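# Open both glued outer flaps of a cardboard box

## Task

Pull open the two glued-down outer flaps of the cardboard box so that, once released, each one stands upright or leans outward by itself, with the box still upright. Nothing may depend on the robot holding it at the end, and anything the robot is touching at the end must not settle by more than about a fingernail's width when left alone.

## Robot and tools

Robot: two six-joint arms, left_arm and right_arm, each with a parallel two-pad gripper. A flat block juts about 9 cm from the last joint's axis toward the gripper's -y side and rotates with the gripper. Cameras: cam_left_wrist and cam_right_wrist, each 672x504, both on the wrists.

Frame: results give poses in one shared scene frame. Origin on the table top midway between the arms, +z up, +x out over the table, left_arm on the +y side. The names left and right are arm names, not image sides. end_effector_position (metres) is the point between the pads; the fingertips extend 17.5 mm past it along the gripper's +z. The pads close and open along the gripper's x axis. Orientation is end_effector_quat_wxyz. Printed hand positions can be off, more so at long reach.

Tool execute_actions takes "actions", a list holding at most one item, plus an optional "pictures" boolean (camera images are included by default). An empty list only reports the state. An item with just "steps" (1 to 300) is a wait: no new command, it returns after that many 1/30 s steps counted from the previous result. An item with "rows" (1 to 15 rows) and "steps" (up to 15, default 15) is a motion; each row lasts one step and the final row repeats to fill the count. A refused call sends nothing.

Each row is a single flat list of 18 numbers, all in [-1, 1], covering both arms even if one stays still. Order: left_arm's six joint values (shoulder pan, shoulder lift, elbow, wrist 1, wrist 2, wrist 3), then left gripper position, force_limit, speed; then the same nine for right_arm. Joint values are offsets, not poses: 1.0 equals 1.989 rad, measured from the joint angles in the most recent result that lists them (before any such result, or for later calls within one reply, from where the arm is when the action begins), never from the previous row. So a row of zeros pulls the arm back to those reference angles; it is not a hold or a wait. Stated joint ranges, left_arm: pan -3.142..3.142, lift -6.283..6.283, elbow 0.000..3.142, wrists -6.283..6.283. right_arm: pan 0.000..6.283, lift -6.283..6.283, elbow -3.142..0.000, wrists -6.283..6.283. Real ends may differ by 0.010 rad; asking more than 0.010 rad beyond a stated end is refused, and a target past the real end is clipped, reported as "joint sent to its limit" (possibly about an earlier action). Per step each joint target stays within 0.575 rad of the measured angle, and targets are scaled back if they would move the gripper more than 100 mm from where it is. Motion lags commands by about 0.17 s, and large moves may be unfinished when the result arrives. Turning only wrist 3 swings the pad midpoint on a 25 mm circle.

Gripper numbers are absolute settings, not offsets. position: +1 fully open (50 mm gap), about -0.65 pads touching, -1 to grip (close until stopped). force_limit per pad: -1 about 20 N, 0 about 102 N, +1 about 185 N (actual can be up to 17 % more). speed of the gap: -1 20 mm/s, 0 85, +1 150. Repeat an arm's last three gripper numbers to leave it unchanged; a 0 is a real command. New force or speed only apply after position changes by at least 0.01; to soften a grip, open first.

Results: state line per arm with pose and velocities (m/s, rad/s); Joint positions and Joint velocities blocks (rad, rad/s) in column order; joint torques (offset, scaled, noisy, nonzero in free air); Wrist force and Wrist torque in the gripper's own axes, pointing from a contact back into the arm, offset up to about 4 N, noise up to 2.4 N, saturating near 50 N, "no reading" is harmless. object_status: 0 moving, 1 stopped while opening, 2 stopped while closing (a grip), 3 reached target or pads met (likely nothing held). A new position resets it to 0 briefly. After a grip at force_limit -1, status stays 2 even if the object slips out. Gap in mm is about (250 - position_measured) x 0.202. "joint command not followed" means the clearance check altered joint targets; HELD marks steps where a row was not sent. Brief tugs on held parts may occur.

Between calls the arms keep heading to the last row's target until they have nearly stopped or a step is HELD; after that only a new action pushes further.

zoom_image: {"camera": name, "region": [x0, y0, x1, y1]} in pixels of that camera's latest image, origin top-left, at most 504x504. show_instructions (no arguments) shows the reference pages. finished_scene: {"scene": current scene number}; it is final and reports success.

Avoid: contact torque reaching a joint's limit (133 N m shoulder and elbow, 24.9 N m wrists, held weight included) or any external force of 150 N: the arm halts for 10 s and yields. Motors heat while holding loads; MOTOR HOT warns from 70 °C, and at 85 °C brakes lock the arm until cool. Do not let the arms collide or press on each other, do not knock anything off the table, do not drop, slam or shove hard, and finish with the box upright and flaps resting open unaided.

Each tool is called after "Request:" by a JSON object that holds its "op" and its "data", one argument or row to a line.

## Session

Request:
{"op": "execute_actions", "data": {
  "actions": []
}}

Scene clock: 0.00 s of 4500.00 s.
left_arm: end_effector_position=(+0.4416, +0.3461, +0.3977) position_measured=3 object_status=3 end_effector_quat_wxyz=(+0.068, +0.875, +0.479, -0.011) end_effector_velocity=(-0.000, -0.000, +0.000) end_effector_angular_velocity=(-0.000, -0.001, -0.002) | right_arm: end_effector_position=(+0.2644, +0.1036, +0.3923) position_measured=173 object_status=3 end_effector_quat_wxyz=(+0.073, +0.892, -0.445, +0.031) end_effector_velocity=(+0.000, -0.000, +0.000) end_effector_angular_velocity=(-0.001, -0.001, -0.001)
Joint positions: left_arm=[-0.808 -1.79   1.581 -1.479 -1.644 -0.101] | right_arm=[ 4.448 -1.825 -1.044 -1.997  1.532 -2.513]
Joint velocities: left_arm=[-0.001 -0.    -0.001 -0.     0.     0.001] | right_arm=[ 0.     0.     0.    -0.001 -0.001  0.001]
Joint torques (N m, as the arm reports them, + toward a larger angle): no reading
Motor temperatures (°C, as the motors report them): left_arm=[22 22 23 30 26 27] | right_arm=[24 23 24 30 29 32]
Wrist force (N, on the end effector, along its own x y z axes, offset not removed): no reading
Wrist torque (N m, same axes, about the end effector's origin, offset not removed): no reading

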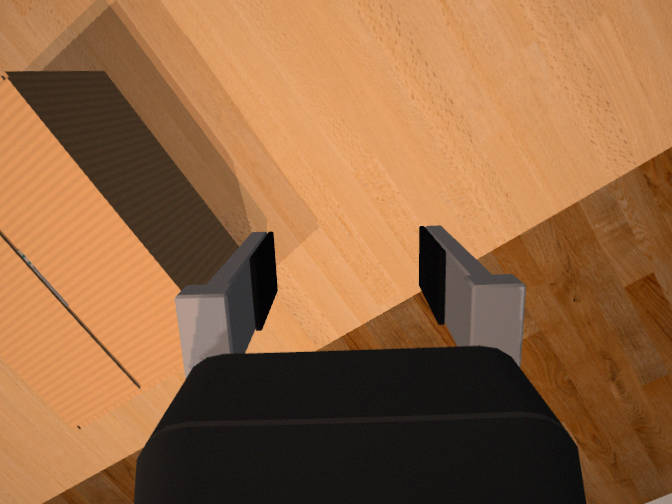

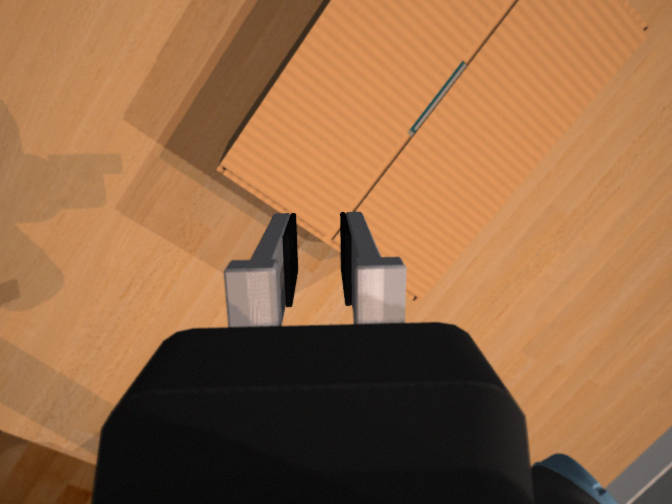

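Request:
{"op": "show_instructions", "data": {

}}

Reference images for this scene: manual page 1, manual page 2, manual page 3, manual page 4.

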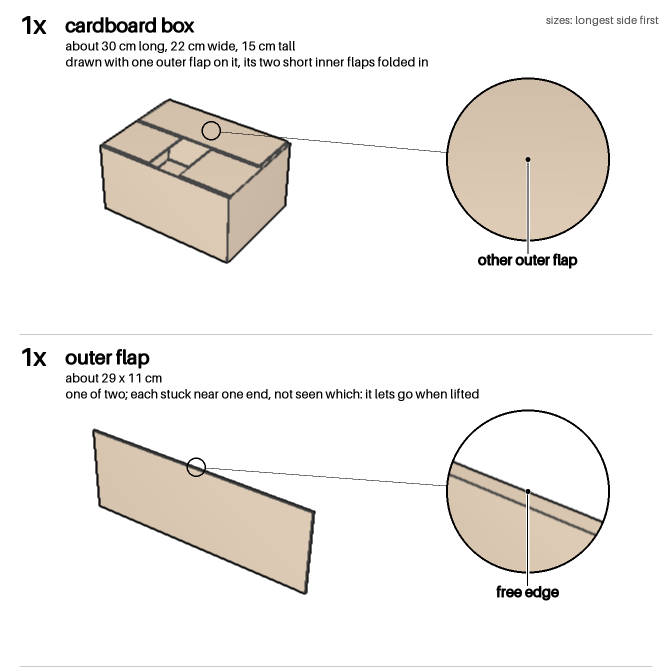

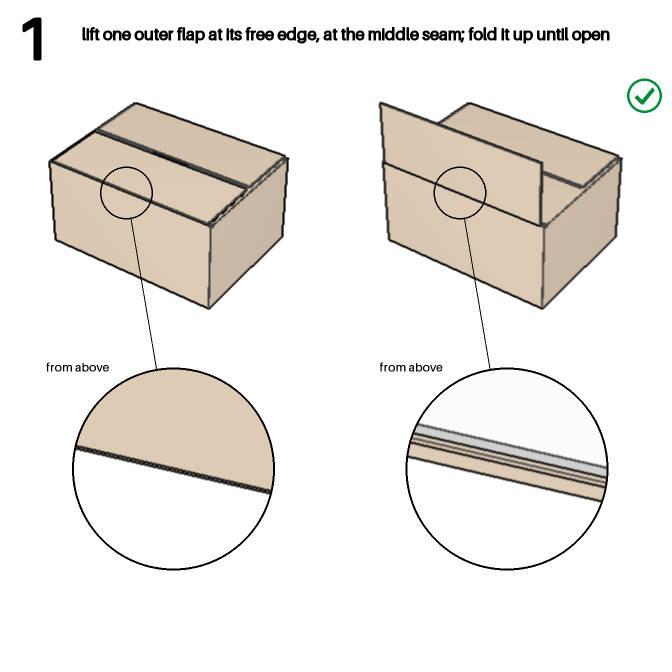

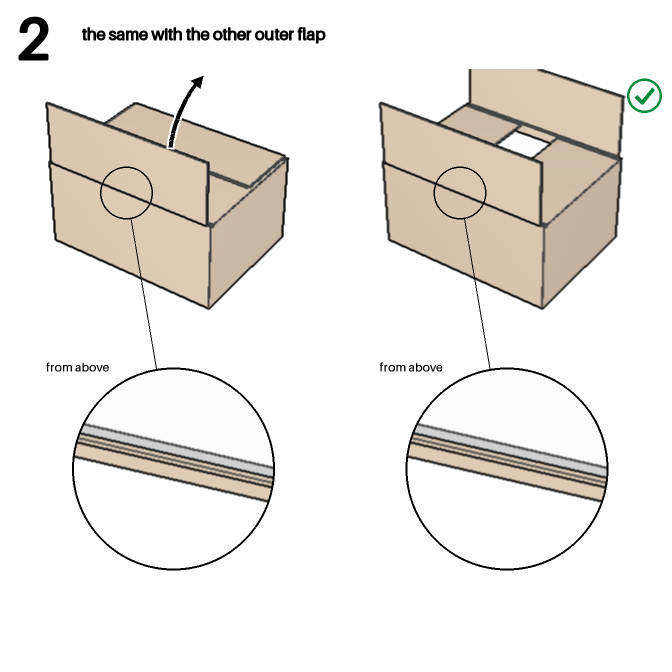

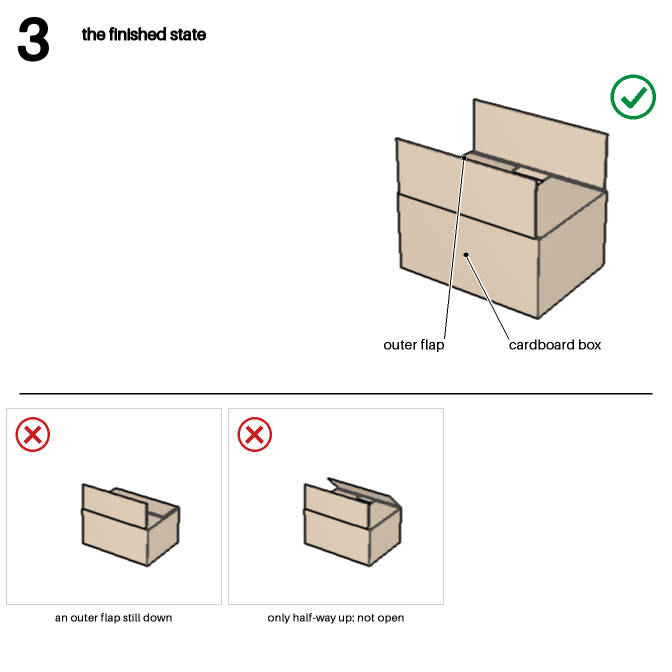

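Request:
{"op": "execute_actions", "data": {
  "actions": [
    {"rows":[[0,0,0,0,0,0.979,1,0,0,-0.2755,0,0,0,0.019,0.85,-1,0,0]],"steps":15}
  ],
  "pictures": false
}}

Request:
{"op": "execute_actions", "data": {
  "actions": [
    {"steps":45}
  ],
  "pictures": false
}}

Request:
{"op": "execute_actions", "data": {
  "actions": [
    {"rows":[[-0.2986,0.1905,0.0576,-0.1892,0.0367,0,1,0,0,0,0.1775,-0.664,0.8155,0,0,-1,0,0]],"steps":15}
  ],
  "pictures": false
}}

Request:
{"op": "execute_actions", "data": {
  "actions": [
    {"steps":60}
  ]
}}

Scene clock: 32.50 s of 4500.00 s.
left_arm: end_effector_position=(+0.4592, +0.3574, +0.3971) position_measured=3 object_status=3 end_effector_quat_wxyz=(+0.066, +0.995, +0.070, +0.019) end_effector_velocity=(+0.059, +0.008, +0.002) end_effector_angular_velocity=(+0.110, -0.311, -2.365) | right_arm: end_effector_position=(+0.4042, -0.0360, +0.3932) position_measured=253 object_status=3 end_effector_quat_wxyz=(-0.073, -0.651, +0.755, -0.024) end_effector_velocity=(+0.255, -0.384, +0.004) end_effector_angular_velocity=(-0.091, -0.157, -2.283)
Joint positions: left_arm=[-0.808 -1.79   1.581 -1.479 -1.644  0.761] | right_arm=[ 4.111 -1.825 -1.044 -1.997  1.557 -2.058]
Joint velocities: left_arm=[-0.     0.    -0.002 -0.     0.     2.388] | right_arm=[-0.777 -0.    -0.001 -0.     0.052  1.515]
Joint torques (N m, as the arm reports them, + toward a larger angle): left_arm=[ -2.34 -17.52 -26.4   -3.35  -0.76  12.62] | right_arm=[-20.61  36.98  24.84   2.65   2.35   6.24]
Motor temperatures (°C, as the motors report them): left_arm=[22 22 23 30 26 27] | right_arm=[24 23 24 30 29 32]
Wrist force (N, on the end effector, along its own x y z axes, offset not removed): left_arm=[-2.5 1.1 9.2] | right_arm=[-0.7 -1.6 -1.5]
Wrist torque (N m, same axes, about the end effector's origin, offset not removed): left_arm=[0.28 0.54 0.27] | right_arm=[-0.33 0.10 -0.02]
Steps of this call (steps 1 to 90: nothing new was sent; then 29.00 s passed at rest; steps 91 to 105: all 15 steps of this action). Readings (joint positions | what the end effector reports):
91: left_arm=[-0.808 -1.790 1.581 -1.479 -1.644 -0.101] | right_arm=[4.448 -1.825 -1.044 -1.997 1.532 -2.513] | left_arm position_measured=3 object_status=3 | right_arm position_measured=175 object_status=0
92: left_arm=[-0.808 -1.790 1.581 -1.479 -1.644 -0.098] | right_arm=[4.445 -1.825 -1.044 -1.997 1.533 -2.510] | left_arm position_measured=3 object_status=3 | right_arm position_measured=189 object_status=0
94: left_arm=[-0.808 -1.790 1.581 -1.479 -1.644 -0.050] | right_arm=[4.403 -1.825 -1.044 -1.997 1.537 -2.467] | left_arm position_measured=3 object_status=3 | right_arm position_measured=217 object_status=0
98: left_arm=[-0.808 -1.790 1.581 -1.479 -1.644 0.193] | right_arm=[4.295 -1.825 -1.044 -1.997 1.544 -2.345] | left_arm position_measured=3 object_status=3 | right_arm position_measured=253 object_status=0
105: the state above

Scene clock: 34.00 s of 4500.00 s.
left_arm: end_effector_position=(+0.4829, +0.3474, +0.3995) position_measured=3 object_status=3 end_effector_quat_wxyz=(+0.047, +0.888, -0.454, +0.050) end_effector_velocity=(-0.000, -0.000, -0.001) end_effector_angular_velocity=(+0.001, +0.001, -0.001) | right_arm: end_effector_position=(+0.4412, -0.1527, +0.3972) position_measured=253 object_status=3 end_effector_quat_wxyz=(-0.057, +0.012, +0.997, -0.052) end_effector_velocity=(+0.000, +0.000, -0.001) end_effector_angular_velocity=(-0.000, +0.001, -0.002)
Joint positions: left_arm=[-0.808 -1.79   1.581 -1.479 -1.644  1.846] | right_arm=[ 3.9   -1.825 -1.044 -1.997  1.57  -0.822]
Joint velocities: left_arm=[-0.001  0.     0.002 -0.001 -0.     0.   ] | right_arm=[ 0.    -0.001 -0.     0.001  0.001  0.002]
Joint torques (N m, as the arm reports them, + toward a larger angle): left_arm=[ -2.02 -17.34 -26.42  -3.35  -0.67   2.21] | right_arm=[-10.68  36.24  24.27   2.53   2.1    2.42]
Motor temperatures (°C, as the motors report them): left_arm=[22 22 23 30 26 27] | right_arm=[24 23 24 30 29 32]
Wrist force (N, on the end effector, along its own x y z axes, offset not removed): left_arm=[-0.4 1.8 3.6] | right_arm=[2.5 0.3 2.0]
Wrist torque (N m, same axes, about the end effector's origin, offset not removed): left_arm=[0.60 -0.03 0.04] | right_arm=[0.22 -0.58 -0.20]
Steps of this call (steps 1 to 45: the robot went on to your last target). Readings (joint positions | what the end effector reports):
1: left_arm=[-0.808 -1.790 1.581 -1.479 -1.644 0.842] | right_arm=[4.085 -1.825 -1.044 -1.997 1.559 -2.004] | left_arm position_measured=3 object_status=3 | right_arm position_measured=253 object_status=3
2: left_arm=[-0.808 -1.790 1.581 -1.479 -1.644 0.923] | right_arm=[4.058 -1.825 -1.044 -1.997 1.560 -1.945] | left_arm position_measured=3 object_status=3 | right_arm position_measured=253 object_status=3
4: left_arm=[-0.808 -1.790 1.581 -1.479 -1.644 1.086] | right_arm=[4.006 -1.825 -1.044 -1.997 1.564 -1.808] | left_arm position_measured=3 object_status=3 | right_arm position_measured=253 object_status=3
8: left_arm=[-0.808 -1.790 1.581 -1.479 -1.644 1.412] | right_arm=[3.938 -1.825 -1.044 -1.997 1.568 -1.487] | left_arm position_measured=3 object_status=3 | right_arm position_measured=253 object_status=3
45: the state above
All arms were judged still, so your last target was given up. Only a new action makes them travel on or press farther. Fingers that are still opening or closing keep moving.

Scene clock: 34.50 s of 4500.00 s.
left_arm: end_effector_position=(+0.4681, +0.1726, +0.3004) position_measured=3 object_status=3 end_effector_quat_wxyz=(+0.025, +0.812, -0.583, +0.020) end_effector_velocity=(-0.132, -0.379, -0.232) end_effector_angular_velocity=(+0.159, +0.010, -0.679) | right_arm: end_effector_position=(+0.4172, -0.1739, +0.2942) position_measured=253 object_status=3 end_effector_quat_wxyz=(+0.055, +0.012, +0.997, +0.049) end_effector_velocity=(-0.052, -0.046, -0.441) end_effector_angular_velocity=(+0.094, -0.106, +0.002)
Joint positions: left_arm=[-1.111 -1.592  1.642 -1.676 -1.605  1.846] | right_arm=[ 3.9   -1.524 -1.708 -1.332  1.57  -0.822]
Joint velocities: left_arm=[-0.685  0.434  0.128 -0.425  0.082 -0.001] | right_arm=[ 0.     0.153 -1.317  1.306  0.001 -0.002]
Joint torques (N m, as the arm reports them, + toward a larger angle): left_arm=[ -8.45 -17.21 -19.67  -5.44   2.83   2.11] | right_arm=[-0.69 34.64 11.65  8.02  1.92  1.72]
Motor temperatures (°C, as the motors report them): left_arm=[22 22 23 30 26 27] | right_arm=[24 23 24 30 29 32]
Wrist force (N, on the end effector, along its own x y z axes, offset not removed): left_arm=[4.5 -1.3 1.9] | right_arm=[-1.2 -0.3 -0.8]
Wrist torque (N m, same axes, about the end effector's origin, offset not removed): left_arm=[-0.05 -0.87 0.04] | right_arm=[0.11 0.09 -0.03]
Steps of this call (steps 1 to 15: all 15 steps of this action). Readings (joint positions | what the end effector reports):
1: left_arm=[-0.808 -1.790 1.581 -1.479 -1.644 1.846] | right_arm=[3.900 -1.825 -1.044 -1.997 1.570 -0.822] | left_arm position_measured=3 object_status=3 | right_arm position_measured=253 object_status=3
2: left_arm=[-0.811 -1.787 1.583 -1.482 -1.643 1.846] | right_arm=[3.900 -1.822 -1.047 -1.994 1.570 -0.822] | left_arm position_measured=3 object_status=3 | right_arm position_measured=253 object_status=3
4: left_arm=[-0.850 -1.757 1.593 -1.512 -1.636 1.846] | right_arm=[3.900 -1.776 -1.095 -1.946 1.570 -0.822] | left_arm position_measured=3 object_status=3 | right_arm position_measured=253 object_status=3
8: left_arm=[-0.948 -1.695 1.611 -1.573 -1.625 1.846] | right_arm=[3.900 -1.594 -1.338 -1.702 1.570 -0.822] | left_arm position_measured=3 object_status=3 | right_arm position_measured=253 object_status=3
15: the state above

Scene clock: 36.50 s of 4500.00 s.
left_arm: end_effector_position=(+0.3790, +0.0285, +0.1995) position_measured=3 object_status=3 end_effector_quat_wxyz=(-0.000, -0.720, +0.694, +0.000) end_effector_velocity=(-0.000, -0.000, +0.000) end_effector_angular_velocity=(-0.000, +0.000, -0.002) | right_arm: end_effector_position=(+0.3948, -0.1937, +0.1348) position_measured=253 object_status=3 end_effector_quat_wxyz=(+0.184, +0.012, +0.969, +0.166) end_effector_velocity=(+0.000, -0.000, +0.000) end_effector_angular_velocity=(+0.000, -0.001, -0.000)
Joint positions: left_arm=[-1.402 -1.411  1.695 -1.855 -1.571  1.846] | right_arm=[ 3.9   -1.472 -2.365 -0.375  1.57  -0.822]
Joint velocities: left_arm=[-0.001  0.    -0.001  0.    -0.     0.001] | right_arm=[-0.     0.001 -0.001  0.001 -0.001 -0.   ]
Joint torques (N m, as the arm reports them, + toward a larger angle): left_arm=[ -6.7  -26.94 -18.47  -4.59   2.9    1.28] | right_arm=[ 9.44 27.28 10.8   5.97  1.91 -1.99]
Motor temperatures (°C, as the motors report them): left_arm=[22 22 23 30 26 27] | right_arm=[24 23 24 30 29 32]
Wrist force (N, on the end effector, along its own x y z axes, offset not removed): left_arm=[1.6 -1.2 2.9] | right_arm=[0.8 0.3 1.2]
Wrist torque (N m, same axes, about the end effector's origin, offset not removed): left_arm=[0.07 -0.33 -0.09] | right_arm=[0.25 -0.09 -0.05]
Steps of this call (steps 1 to 45: the robot went on to your last target; steps 46 to 60: nothing new was sent). Readings (joint positions | what the end effector reports):
1: left_arm=[-1.135 -1.577 1.647 -1.690 -1.602 1.846] | right_arm=[3.900 -1.519 -1.752 -1.288 1.570 -0.822] | left_arm position_measured=3 object_status=3 | right_arm position_measured=253 object_status=3
2: left_arm=[-1.158 -1.562 1.651 -1.705 -1.599 1.846] | right_arm=[3.900 -1.515 -1.796 -1.245 1.570 -0.822] | left_arm position_measured=3 object_status=3 | right_arm position_measured=253 object_status=3
4: left_arm=[-1.203 -1.534 1.660 -1.734 -1.594 1.846] | right_arm=[3.900 -1.508 -1.881 -1.159 1.570 -0.822] | left_arm position_measured=3 object_status=3 | right_arm position_measured=253 object_status=3
8: left_arm=[-1.295 -1.476 1.677 -1.790 -1.583 1.846] | right_arm=[3.900 -1.492 -2.066 -0.951 1.570 -0.822] | left_arm position_measured=3 object_status=3 | right_arm position_measured=253 object_status=3
60: the state above
All arms were judged still, so your last target was given up. Only a new action makes them travel on or press farther. Fingers that are still opening or closing keep moving.

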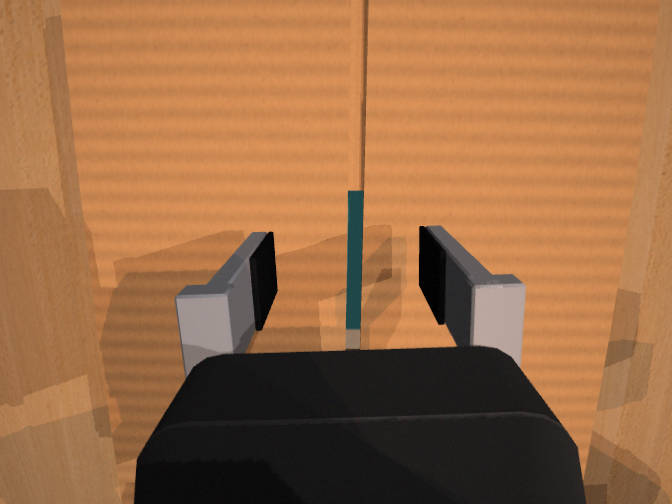

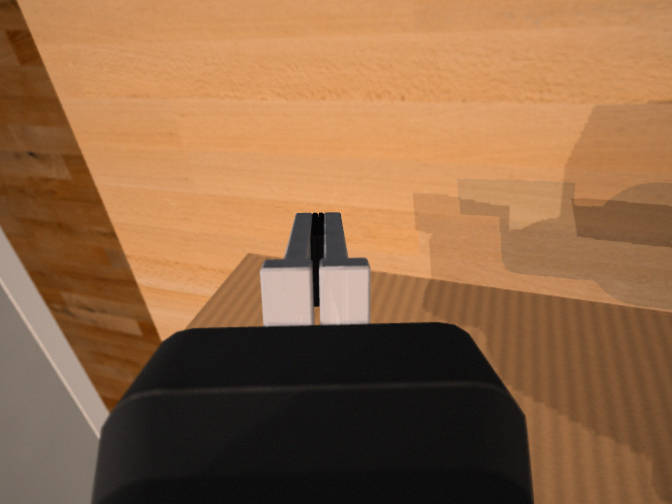

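Request:
{"op": "execute_actions", "data": {
  "actions": []
}}

Scene clock: 57.00 s of 4500.00 s.
left_arm: end_effector_position=(+0.3790, +0.0285, +0.1995) position_measured=3 object_status=3 end_effector_quat_wxyz=(-0.000, -0.720, +0.694, +0.000) end_effector_velocity=(+0.000, +0.000, -0.000) end_effector_angular_velocity=(+0.000, +0.000, +0.001) | right_arm: end_effector_position=(+0.3948, -0.1937, +0.1348) position_measured=253 object_status=3 end_effector_quat_wxyz=(+0.184, +0.012, +0.969, +0.166) end_effector_velocity=(+0.000, -0.000, +0.000) end_effector_angular_velocity=(-0.001, -0.001, -0.000)
Joint positions: left_arm=[-1.402 -1.411  1.695 -1.855 -1.571  1.846] | right_arm=[ 3.9   -1.472 -2.365 -0.375  1.57  -0.822]
Joint velocities: left_arm=[ 0.001  0.     0.     0.    -0.     0.   ] | right_arm=[-0.    -0.     0.001 -0.001 -0.001 -0.   ]
Joint torques (N m, as the arm reports them, + toward a larger angle): left_arm=[ -6.5  -26.74 -18.43  -4.6    2.95   0.01] | right_arm=[ 9.8  27.65 10.4   5.82  0.79 -2.19]
Motor temperatures (°C, as the motors report them): left_arm=[22 22 23 30 26 27] | right_arm=[24 23 24 30 29 32]
Wrist force (N, on the end effector, along its own x y z axes, offset not removed): left_arm=[-1.8 0.1 3.2] | right_arm=[-0.6 -0.6 1.6]
Wrist torque (N m, same axes, about the end effector's origin, offset not removed): left_arm=[0.05 0.18 0.07] | right_arm=[-0.05 0.20 -0.09]
Steps of this call (steps 1 to 90: nothing new was sent; then 17.50 s passed at rest). Readings (joint positions | what the end effector reports):
1: left_arm=[-1.402 -1.411 1.695 -1.855 -1.571 1.846] | right_arm=[3.900 -1.472 -2.365 -0.375 1.570 -0.822] | left_arm position_measured=3 object_status=3 | right_arm position_measured=253 object_status=3
2: left_arm=[-1.402 -1.411 1.695 -1.855 -1.571 1.846] | right_arm=[3.900 -1.472 -2.365 -0.375 1.570 -0.822] | left_arm position_measured=3 object_status=3 | right_arm position_measured=253 object_status=3
4: left_arm=[-1.402 -1.411 1.695 -1.855 -1.571 1.846] | right_arm=[3.900 -1.472 -2.365 -0.375 1.570 -0.822] | left_arm position_measured=3 object_status=3 | right_arm position_measured=253 object_status=3
8: left_arm=[-1.402 -1.411 1.695 -1.855 -1.571 1.846] | right_arm=[3.900 -1.472 -2.365 -0.375 1.570 -0.822] | left_arm position_measured=3 object_status=3 | right_arm position_measured=253 object_status=3
90: the state above

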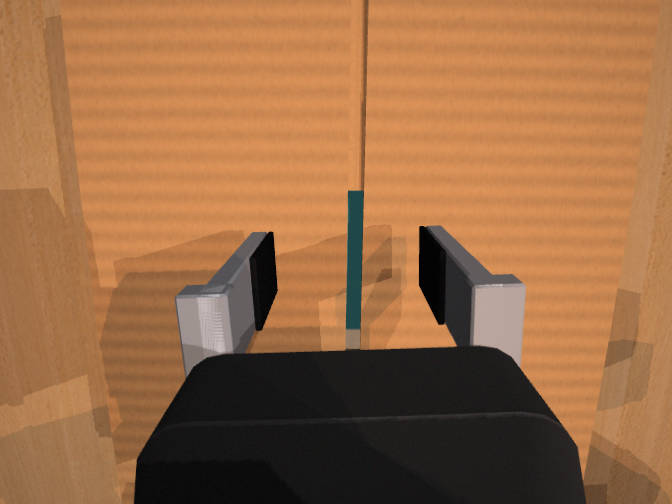

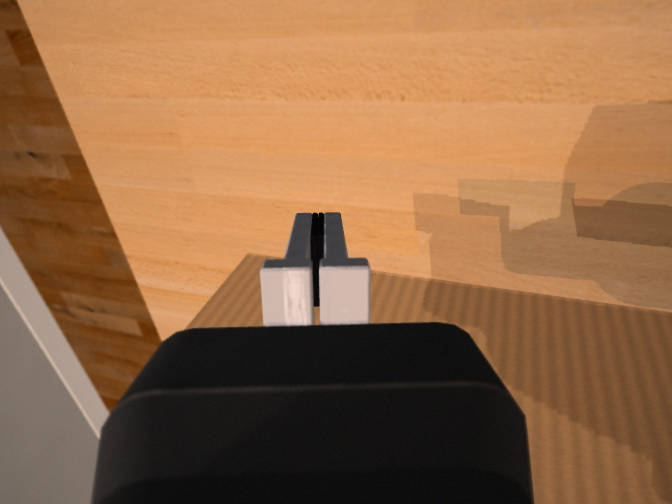

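Request:
{"op": "execute_actions", "data": {
  "actions": [
    {"rows":[[-0.0107,-0.0257,0.0658,-0.1155,0,-0.0084,1,0,0,0.035,0,0,0,0,0,-1,0,0],[-0.0107,-0.0257,0.0658,-0.1155,0,-0.0084,1,0,0,0.035,0,0,0,0,0,-1,0,0],[-0.0107,-0.0257,0.0658,-0.1155,0,-0.0084,1,0,0,0.035,0,0,0,0,0,-1,0,0],[-0.0107,-0.0257,0.0658,-0.1155,0,-0.0084,1,0,0,0.035,0,0,0,0,0,-1,0,0],[-0.0107,-0.0257,0.0658,-0.1155,0,-0.0084,1,0,0,0.035,0,0,0,0,0,-1,0,0],[-0.0107,-0.0257,0.0658,-0.1155,0,-0.0084,1,0,0,0.035,0,0,0,0,0,-1,0,0],[-0.0213,-0.0514,0.1316,-0.2309,0,-0.0168,1,0,0,0.0704,0,0,0,0,0,-1,0,0]]}
  ],
  "pictures": false
}}

Request:
{"op": "execute_actions", "data": {
  "actions": [
    {"steps":20}
  ]
}}

Scene clock: 82.10 s of 4500.00 s.
left_arm: end_effector_position=(+0.3629, +0.0093, +0.1887) position_measured=3 object_status=3 end_effector_quat_wxyz=(-0.065, -0.711, +0.691, -0.111) end_effector_velocity=(-0.012, -0.026, +0.003) end_effector_angular_velocity=(-0.309, -0.080, -0.009) | right_arm: end_effector_position=(+0.3672, -0.1393, +0.1348) position_measured=253 object_status=3 end_effector_quat_wxyz=(+0.173, -0.049, +0.968, +0.177) end_effector_velocity=(-0.028, +0.048, +0.000) end_effector_angular_velocity=(-0.000, -0.001, +0.115)
Joint positions: left_arm=[-1.44  -1.503  1.927 -2.253 -1.571  1.816] | right_arm=[ 4.025 -1.472 -2.365 -0.375  1.57  -0.822]
Joint velocities: left_arm=[-0.034 -0.082  0.232 -0.47   0.    -0.026] | right_arm=[ 0.115  0.001 -0.001  0.    -0.001 -0.   ]
Joint torques (N m, as the arm reports them, + toward a larger angle): left_arm=[ -7.2  -36.1  -20.1   -5.36   0.28  -1.61] | right_arm=[ 8.17 24.64 15.58  5.46  0.05 -1.99]
Motor temperatures (°C, as the motors report them): left_arm=[22 22 23 30 26 27] | right_arm=[24 24 24 30 29 32]
Wrist force (N, on the end effector, along its own x y z axes, offset not removed): left_arm=[-1.2 -2.0 3.8] | right_arm=[-1.7 -0.6 -1.0]
Wrist torque (N m, same axes, about the end effector's origin, offset not removed): left_arm=[-0.36 0.15 0.14] | right_arm=[-0.04 0.35 -0.02]
Steps of this call (steps 1 to 90: nothing new was sent; then 21.60 s passed at rest; steps 91 to 105: all 15 steps of this action). Readings (joint positions | what the end effector reports):
91: left_arm=[-1.402 -1.411 1.695 -1.855 -1.571 1.846] | right_arm=[3.900 -1.472 -2.365 -0.375 1.570 -0.822] | left_arm position_measured=3 object_status=3 | right_arm position_measured=253 object_status=3
92: left_arm=[-1.403 -1.414 1.699 -1.858 -1.571 1.845] | right_arm=[3.903 -1.472 -2.365 -0.375 1.570 -0.822] | left_arm position_measured=3 object_status=3 | right_arm position_measured=253 object_status=3
94: left_arm=[-1.410 -1.431 1.735 -1.905 -1.571 1.839] | right_arm=[3.925 -1.472 -2.365 -0.375 1.570 -0.822] | left_arm position_measured=3 object_status=3 | right_arm position_measured=253 object_status=3
98: left_arm=[-1.420 -1.454 1.797 -2.022 -1.571 1.832] | right_arm=[3.957 -1.472 -2.365 -0.375 1.570 -0.822] | left_arm position_measured=3 object_status=3 | right_arm position_measured=253 object_status=3
105: the state above

Scene clock: 82.77 s of 4500.00 s.
left_arm: end_effector_position=(+0.3613, +0.0063, +0.1892) position_measured=3 object_status=3 end_effector_quat_wxyz=(-0.076, -0.709, +0.690, -0.129) end_effector_velocity=(-0.000, +0.000, -0.000) end_effector_angular_velocity=(-0.001, +0.000, -0.000) | right_arm: end_effector_position=(+0.3635, -0.1332, +0.1348) position_measured=253 object_status=3 end_effector_quat_wxyz=(+0.172, -0.056, +0.967, +0.179) end_effector_velocity=(-0.000, +0.000, -0.000) end_effector_angular_velocity=(-0.000, +0.001, -0.001)
Joint positions: left_arm=[-1.444 -1.513  1.957 -2.314 -1.571  1.813] | right_arm=[ 4.04  -1.472 -2.365 -0.375  1.57  -0.822]
Joint velocities: left_arm=[-0.    -0.     0.002 -0.002 -0.001 -0.   ] | right_arm=[ 0.001 -0.    -0.001  0.    -0.001  0.001]
Joint torques (N m, as the arm reports them, + toward a larger angle): left_arm=[ -6.44 -36.92 -17.26  -5.3   -2.7   -1.91] | right_arm=[ 9.32 20.99 17.17  5.52 -0.05 -2.12]
Motor temperatures (°C, as the motors report them): left_arm=[22 22 23 30 26 27] | right_arm=[24 24 24 30 29 32]
Wrist force (N, on the end effector, along its own x y z axes, offset not removed): left_arm=[4.0 -3.2 -0.4] | right_arm=[0.1 -0.6 1.5]
Wrist torque (N m, same axes, about the end effector's origin, offset not removed): left_arm=[-0.50 -0.59 0.01] | right_arm=[0.08 0.06 0.00]
Steps of this call (steps 1 to 20: the robot went on to your last target). Readings (joint positions | what the end effector reports):
1: left_arm=[-1.441 -1.505 1.934 -2.267 -1.571 1.815] | right_arm=[4.028 -1.472 -2.365 -0.375 1.570 -0.822] | left_arm position_measured=3 object_status=3 | right_arm position_measured=253 object_status=3
2: left_arm=[-1.442 -1.507 1.939 -2.278 -1.571 1.815] | right_arm=[4.031 -1.472 -2.365 -0.375 1.570 -0.822] | left_arm position_measured=3 object_status=3 | right_arm position_measured=253 object_status=3
4: left_arm=[-1.443 -1.510 1.946 -2.293 -1.571 1.814] | right_arm=[4.035 -1.472 -2.365 -0.375 1.570 -0.822] | left_arm position_measured=3 object_status=3 | right_arm position_measured=253 object_status=3
8: left_arm=[-1.444 -1.512 1.953 -2.307 -1.571 1.813] | right_arm=[4.038 -1.472 -2.365 -0.375 1.570 -0.822] | left_arm position_measured=3 object_status=3 | right_arm position_measured=253 object_status=3
20: the state above

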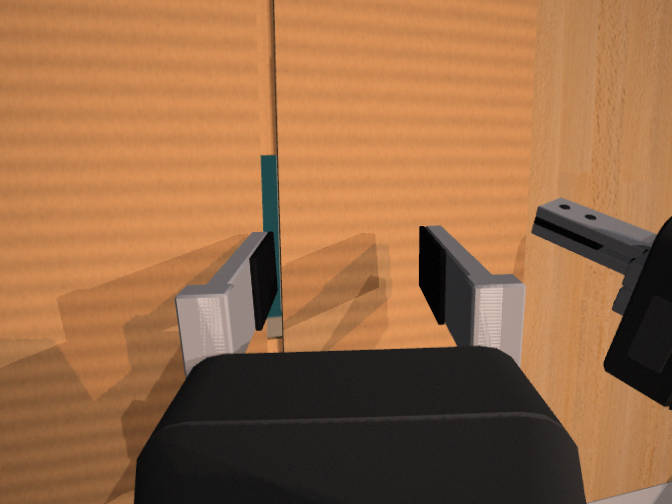

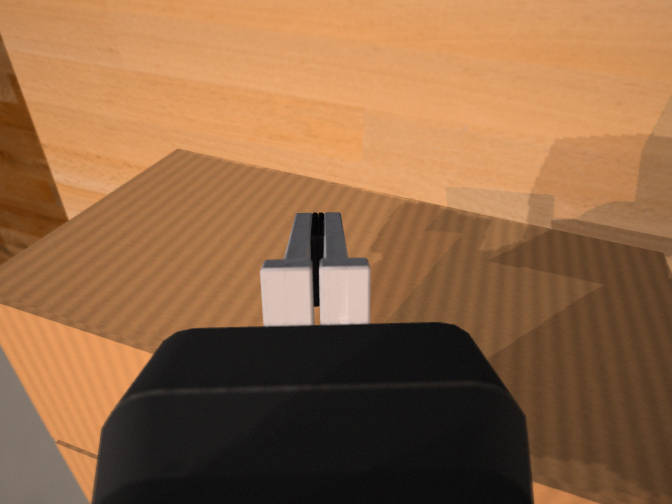

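Request:
{"op": "execute_actions", "data": {
  "actions": [
    {"rows":[[0,0.002,0.0034,-0.0054,0,0,1,0,0,0.012,0,0,0,0,0,-1,0,0],[0,0.002,0.0034,-0.0054,0,0,1,0,0,0.012,0,0,0,0,0,-1,0,0],[0,0.002,0.0034,-0.0054,0,0,1,0,0,0.012,0,0,0,0,0,-1,0,0],[0,0.004,0.0067,-0.0107,0,0,1,0,0,0.025,0,0,0,0,0,-1,0,0]]}
  ]
}}

Scene clock: 90.23 s of 4500.00 s.
left_arm: end_effector_position=(+0.3613, +0.0065, +0.1819) position_measured=3 object_status=3 end_effector_quat_wxyz=(-0.076, -0.708, +0.690, -0.129) end_effector_velocity=(+0.001, +0.001, -0.003) end_effector_angular_velocity=(+0.000, -0.000, +0.001) | right_arm: end_effector_position=(+0.3512, -0.1140, +0.1348) position_measured=253 object_status=3 end_effector_quat_wxyz=(+0.167, -0.078, +0.966, +0.183) end_effector_velocity=(-0.006, +0.009, +0.001) end_effector_angular_velocity=(+0.001, +0.000, +0.022)
Joint positions: left_arm=[-1.444 -1.506  1.97  -2.334 -1.571  1.813] | right_arm=[ 4.087 -1.472 -2.365 -0.375  1.57  -0.822]
Joint velocities: left_arm=[ 0.002  0.003  0.005 -0.009 -0.     0.001] | right_arm=[ 0.021  0.     0.001 -0.001  0.001  0.   ]
Joint torques (N m, as the arm reports them, + toward a larger angle): left_arm=[ -3.55 -18.58 -16.66  -4.49  -1.09  -1.48] | right_arm=[ 9.42  7.94 29.07  5.17 -0.32 -2.22]
Motor temperatures (°C, as the motors report them): left_arm=[22 22 23 30 26 27] | right_arm=[24 24 24 30 29 32]
Wrist force (N, on the end effector, along its own x y z axes, offset not removed): left_arm=[1.2 -3.4 -0.9] | right_arm=[2.6 0.2 -0.4]
Wrist torque (N m, same axes, about the end effector's origin, offset not removed): left_arm=[-0.43 0.10 0.03] | right_arm=[0.16 -0.45 -0.08]
Steps of this call (steps 1 to 15: the robot went on to your last target; steps 16 to 90: nothing new was sent; then 3.97 s passed at rest; steps 91 to 105: all 15 steps of this action). Readings (joint positions | what the end effector reports):
91: left_arm=[-1.444 -1.513 1.957 -2.314 -1.571 1.813] | right_arm=[4.040 -1.472 -2.365 -0.375 1.570 -0.822] | left_arm position_measured=3 object_status=3 | right_arm position_measured=253 object_status=3
92: left_arm=[-1.444 -1.513 1.958 -2.315 -1.571 1.813] | right_arm=[4.042 -1.472 -2.365 -0.375 1.570 -0.822] | left_arm position_measured=3 object_status=3 | right_arm position_measured=253 object_status=3
94: left_arm=[-1.444 -1.512 1.960 -2.318 -1.571 1.813] | right_arm=[4.049 -1.472 -2.365 -0.375 1.570 -0.822] | left_arm position_measured=3 object_status=3 | right_arm position_measured=253 object_status=3
98: left_arm=[-1.444 -1.508 1.966 -2.328 -1.571 1.813] | right_arm=[4.072 -1.472 -2.365 -0.375 1.570 -0.822] | left_arm position_measured=3 object_status=3 | right_arm position_measured=253 object_status=3
105: the state above

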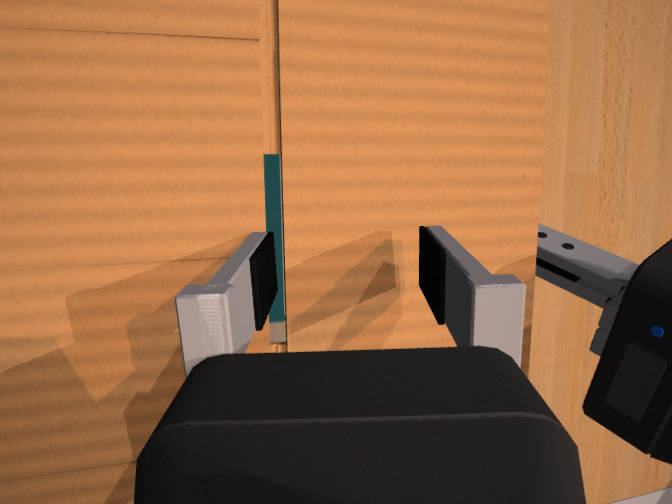

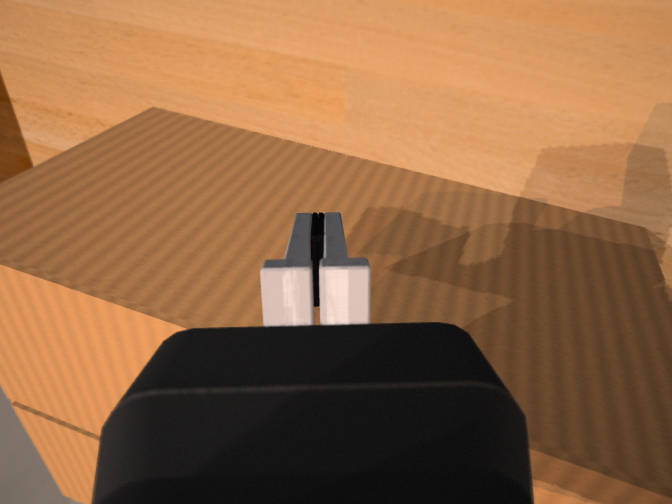

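Request:
{"op": "execute_actions", "data": {
  "actions": [
    {"rows":[[0,0.0014,0.0023,-0.0036,0,0,1,0,0,0.006,0,0,0,0,0,-1,0,0],[0,0.0014,0.0023,-0.0036,0,0,1,0,0,0.006,0,0,0,0,0,-1,0,0],[0,0.0014,0.0023,-0.0036,0,0,1,0,0,0.006,0,0,0,0,0,-1,0,0],[0,0.0027,0.0046,-0.0073,0,0,1,0,0,0.0115,0,0,0,0,0,-1,0,0]]}
  ]
}}

Scene clock: 97.87 s of 4500.00 s.
left_arm: end_effector_position=(+0.3612, +0.0068, +0.1770) position_measured=3 object_status=3 end_effector_quat_wxyz=(-0.076, -0.709, +0.690, -0.129) end_effector_velocity=(+0.000, +0.001, -0.003) end_effector_angular_velocity=(+0.001, +0.001, +0.001) | right_arm: end_effector_position=(+0.3452, -0.1053, +0.1348) position_measured=253 object_status=3 end_effector_quat_wxyz=(+0.165, -0.089, +0.965, +0.184) end_effector_velocity=(-0.002, +0.004, +0.001) end_effector_angular_velocity=(+0.001, -0.001, +0.008)
Joint positions: left_arm=[-1.444 -1.501  1.978 -2.348 -1.571  1.813] | right_arm=[ 4.108 -1.472 -2.365 -0.375  1.57  -0.822]
Joint velocities: left_arm=[ 0.001  0.002  0.005 -0.006 -0.    -0.001] | right_arm=[ 0.009  0.     0.002 -0.001 -0.     0.001]
Joint torques (N m, as the arm reports them, + toward a larger angle): left_arm=[  3.06 -14.62 -10.72  -2.49   1.34   1.17] | right_arm=[10.08 20.12 16.91  4.98  0.05 -2.09]
Motor temperatures (°C, as the motors report them): left_arm=[22 22 23 30 26 27] | right_arm=[24 24 24 30 29 32]
Wrist force (N, on the end effector, along its own x y z axes, offset not removed): left_arm=[6.2 -1.7 -5.0] | right_arm=[-0.2 -0.8 1.0]
Wrist torque (N m, same axes, about the end effector's origin, offset not removed): left_arm=[0.04 0.15 0.19] | right_arm=[0.04 0.08 -0.15]
Steps of this call (steps 1 to 15: the robot went on to your last target; steps 16 to 90: nothing new was sent; then 4.13 s passed at rest; steps 91 to 105: all 15 steps of this action). Readings (joint positions | what the end effector reports):
91: left_arm=[-1.444 -1.505 1.970 -2.335 -1.571 1.813] | right_arm=[4.089 -1.472 -2.365 -0.375 1.570 -0.822] | left_arm position_measured=3 object_status=3 | right_arm position_measured=253 object_status=3
92: left_arm=[-1.444 -1.505 1.971 -2.336 -1.571 1.813] | right_arm=[4.090 -1.472 -2.365 -0.375 1.570 -0.822] | left_arm position_measured=3 object_status=3 | right_arm position_measured=253 object_status=3
94: left_arm=[-1.444 -1.505 1.972 -2.338 -1.571 1.813] | right_arm=[4.093 -1.472 -2.365 -0.375 1.570 -0.822] | left_arm position_measured=3 object_status=3 | right_arm position_measured=253 object_status=3
98: left_arm=[-1.444 -1.502 1.976 -2.344 -1.571 1.813] | right_arm=[4.103 -1.472 -2.365 -0.375 1.570 -0.822] | left_arm position_measured=3 object_status=3 | right_arm position_measured=253 object_status=3
105: the state above

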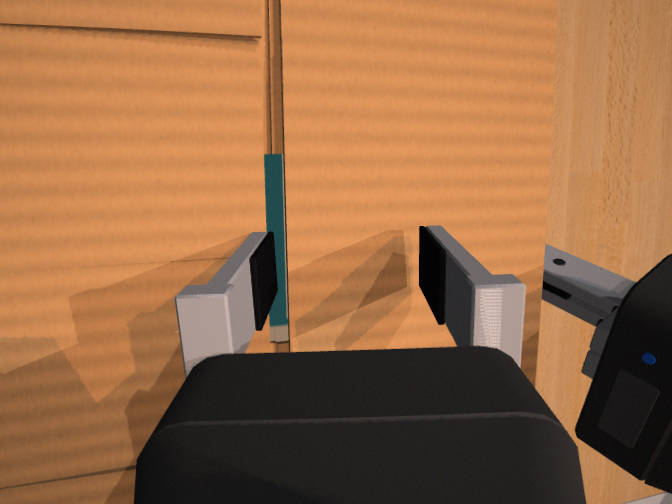

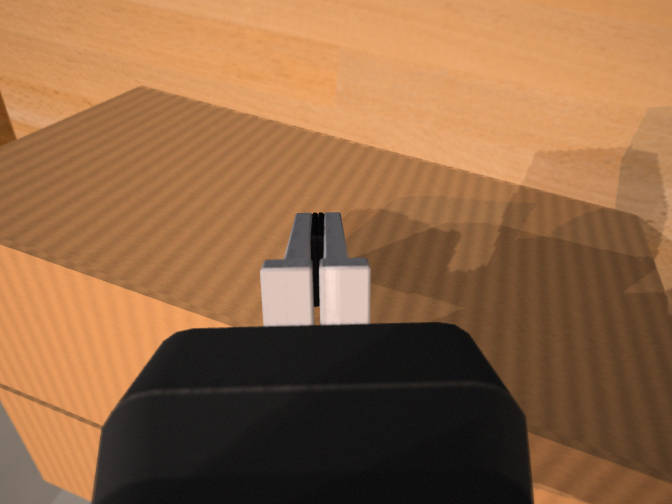

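Request:
{"op": "execute_actions", "data": {
  "actions": [
    {"rows":[[0,0.0024,-0.0022,-0.0003,0,0,1,0,0,0.003,0,0,0,0,0,-1,0,0],[0,0.0024,-0.0022,-0.0003,0,0,1,0,0,0.003,0,0,0,0,0,-1,0,0],[0,0.0024,-0.0022,-0.0003,0,0,1,0,0,0.003,0,0,0,0,0,-1,0,0],[0,0.0048,-0.0047,-0.0001,0,0,1,0,0,0.006,0,0,0,0,0,-1,0,0]]}
  ]
}}

Scene clock: 108.97 s of 4500.00 s.
left_arm: end_effector_position=(+0.3622, +0.0031, +0.1766) position_measured=3 object_status=3 end_effector_quat_wxyz=(-0.076, -0.709, +0.690, -0.129) end_effector_velocity=(+0.001, -0.001, -0.000) end_effector_angular_velocity=(+0.000, -0.000, -0.000) | right_arm: end_effector_position=(+0.3420, -0.1008, +0.1348) position_measured=253 object_status=3 end_effector_quat_wxyz=(+0.164, -0.094, +0.964, +0.185) end_effector_velocity=(-0.001, +0.002, +0.000) end_effector_angular_velocity=(+0.001, -0.001, +0.005)
Joint positions: left_arm=[-1.444 -1.492  1.969 -2.348 -1.571  1.813] | right_arm=[ 4.12  -1.472 -2.365 -0.375  1.57  -0.822]
Joint velocities: left_arm=[ 0.001  0.004 -0.004  0.     0.     0.001] | right_arm=[ 0.005 -0.001  0.001  0.001 -0.    -0.   ]
Joint torques (N m, as the arm reports them, + toward a larger angle): left_arm=[ -2.66 -16.82 -27.17  -1.9   -1.2    1.06] | right_arm=[15.78 20.54 15.31  4.92  0.88 -2.16]
Motor temperatures (°C, as the motors report them): left_arm=[22 22 23 30 26 27] | right_arm=[24 24 24 30 29 32]
Wrist force (N, on the end effector, along its own x y z axes, offset not removed): left_arm=[-5.5 -0.7 -8.0] | right_arm=[-4.6 -9.6 -3.2]
Wrist torque (N m, same axes, about the end effector's origin, offset not removed): left_arm=[-0.39 0.29 0.33] | right_arm=[0.45 0.30 0.12]
Steps of this call (steps 1 to 15: the robot went on to your last target; steps 16 to 90: nothing new was sent; then 7.60 s passed at rest; steps 91 to 105: all 15 steps of this action). Readings (joint positions | what the end effector reports):
91: left_arm=[-1.444 -1.501 1.979 -2.348 -1.571 1.813] | right_arm=[4.110 -1.472 -2.365 -0.375 1.570 -0.822] | left_arm position_measured=3 object_status=3 | right_arm position_measured=253 object_status=3
92: left_arm=[-1.444 -1.500 1.978 -2.348 -1.571 1.813] | right_arm=[4.110 -1.472 -2.365 -0.375 1.570 -0.822] | left_arm position_measured=3 object_status=3 | right_arm position_measured=253 object_status=3
94: left_arm=[-1.444 -1.499 1.977 -2.348 -1.571 1.813] | right_arm=[4.112 -1.472 -2.365 -0.375 1.570 -0.822] | left_arm position_measured=3 object_status=3 | right_arm position_measured=253 object_status=3
98: left_arm=[-1.444 -1.494 1.972 -2.348 -1.571 1.813] | right_arm=[4.117 -1.472 -2.365 -0.375 1.570 -0.822] | left_arm position_measured=3 object_status=3 | right_arm position_measured=253 object_status=3
105: the state above

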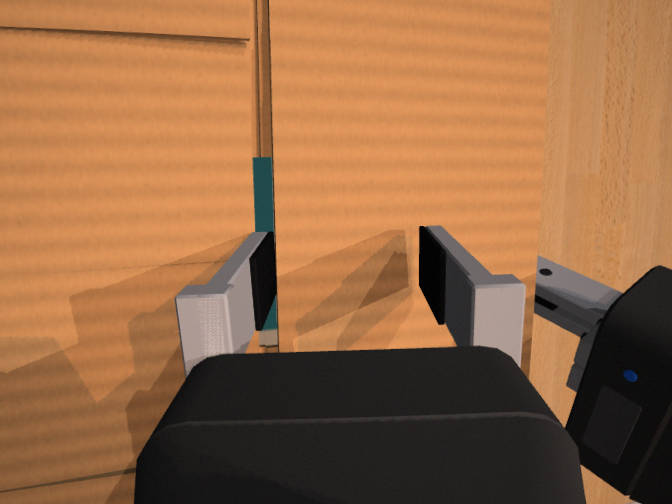

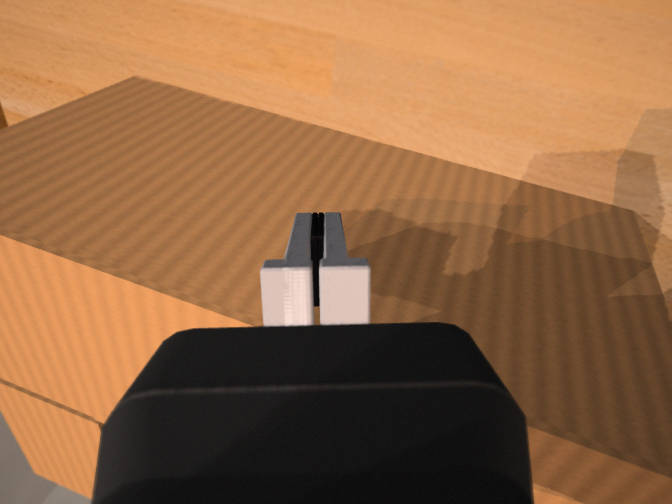

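Contact both. Press 2 mm more.

Request:
{"op": "execute_actions", "data": {
  "actions": [
    {"rows":[[0,0.0012,-0.0013,0.0001,0,0,1,0,0,0.0005,0,0,0,0,0,-1,0,0],[0,0.0012,-0.0013,0.0001,0,0,1,0,0,0.0005,0,0,0,0,0,-1,0,0],[0,0.0012,-0.0013,0.0001,0,0,1,0,0,0.0005,0,0,0,0,0,-1,0,0],[0,0.0025,-0.0028,0.0003,0,0,1,0,0,0.0005,0,0,0,0,0,-1,0,0]]}
  ],
  "pictures": false
}}

Scene clock: 115.27 s of 4500.00 s.
left_arm: end_effector_position=(+0.3628, +0.0012, +0.1766) position_measured=3 object_status=3 end_effector_quat_wxyz=(-0.076, -0.709, +0.690, -0.129) end_effector_velocity=(+0.000, -0.001, -0.000) end_effector_angular_velocity=(-0.000, -0.000, +0.000) | right_arm: end_effector_position=(+0.3417, -0.1004, +0.1348) position_measured=253 object_status=3 end_effector_quat_wxyz=(+0.164, -0.095, +0.964, +0.185) end_effector_velocity=(+0.000, -0.000, +0.000) end_effector_angular_velocity=(+0.000, -0.001, -0.001)
Joint positions: left_arm=[-1.444 -1.487  1.964 -2.347 -1.571  1.813] | right_arm=[ 4.121 -1.472 -2.365 -0.375  1.57  -0.822]
Joint velocities: left_arm=[ 0.     0.002 -0.002 -0.     0.     0.   ] | right_arm=[-0.     0.001  0.    -0.001 -0.001  0.001]
Joint torques (N m, as the arm reports them, + toward a larger angle): left_arm=[ -2.66 -16.97 -38.62  -9.09   0.42   1.16] | right_arm=[21.6  21.62 19.25  5.2   3.95 -2.04]
Motor temperatures (°C, as the motors report them): left_arm=[22 22 23 30 26 27] | right_arm=[24 24 24 30 29 32]
Wrist force (N, on the end effector, along its own x y z axes, offset not removed): left_arm=[-32.3 1.2 -15.1] | right_arm=[0.9 -26.8 -14.3]
Wrist torque (N m, same axes, about the end effector's origin, offset not removed): left_arm=[-0.41 -0.52 0.13] | right_arm=[0.27 -0.22 -0.03]
Steps of this call (steps 1 to 15: the robot went on to your last target; steps 16 to 90: nothing new was sent; then 2.80 s passed at rest; steps 91 to 105: all 15 steps of this action). Readings (joint positions | what the end effector reports):
91: left_arm=[-1.444 -1.491 1.969 -2.348 -1.571 1.813] | right_arm=[4.120 -1.472 -2.365 -0.375 1.570 -0.822] | left_arm position_measured=3 object_status=3 | right_arm position_measured=253 object_status=3
92: left_arm=[-1.444 -1.491 1.969 -2.348 -1.571 1.813] | right_arm=[4.120 -1.472 -2.365 -0.375 1.570 -0.822] | left_arm position_measured=3 object_status=3 | right_arm position_measured=253 object_status=3
94: left_arm=[-1.444 -1.491 1.968 -2.348 -1.571 1.813] | right_arm=[4.121 -1.472 -2.365 -0.375 1.570 -0.822] | left_arm position_measured=3 object_status=3 | right_arm position_measured=253 object_status=3
98: left_arm=[-1.444 -1.488 1.966 -2.347 -1.571 1.813] | right_arm=[4.121 -1.472 -2.365 -0.375 1.570 -0.822] | left_arm position_measured=3 object_status=3 | right_arm position_measured=253 object_status=3
105: the state above


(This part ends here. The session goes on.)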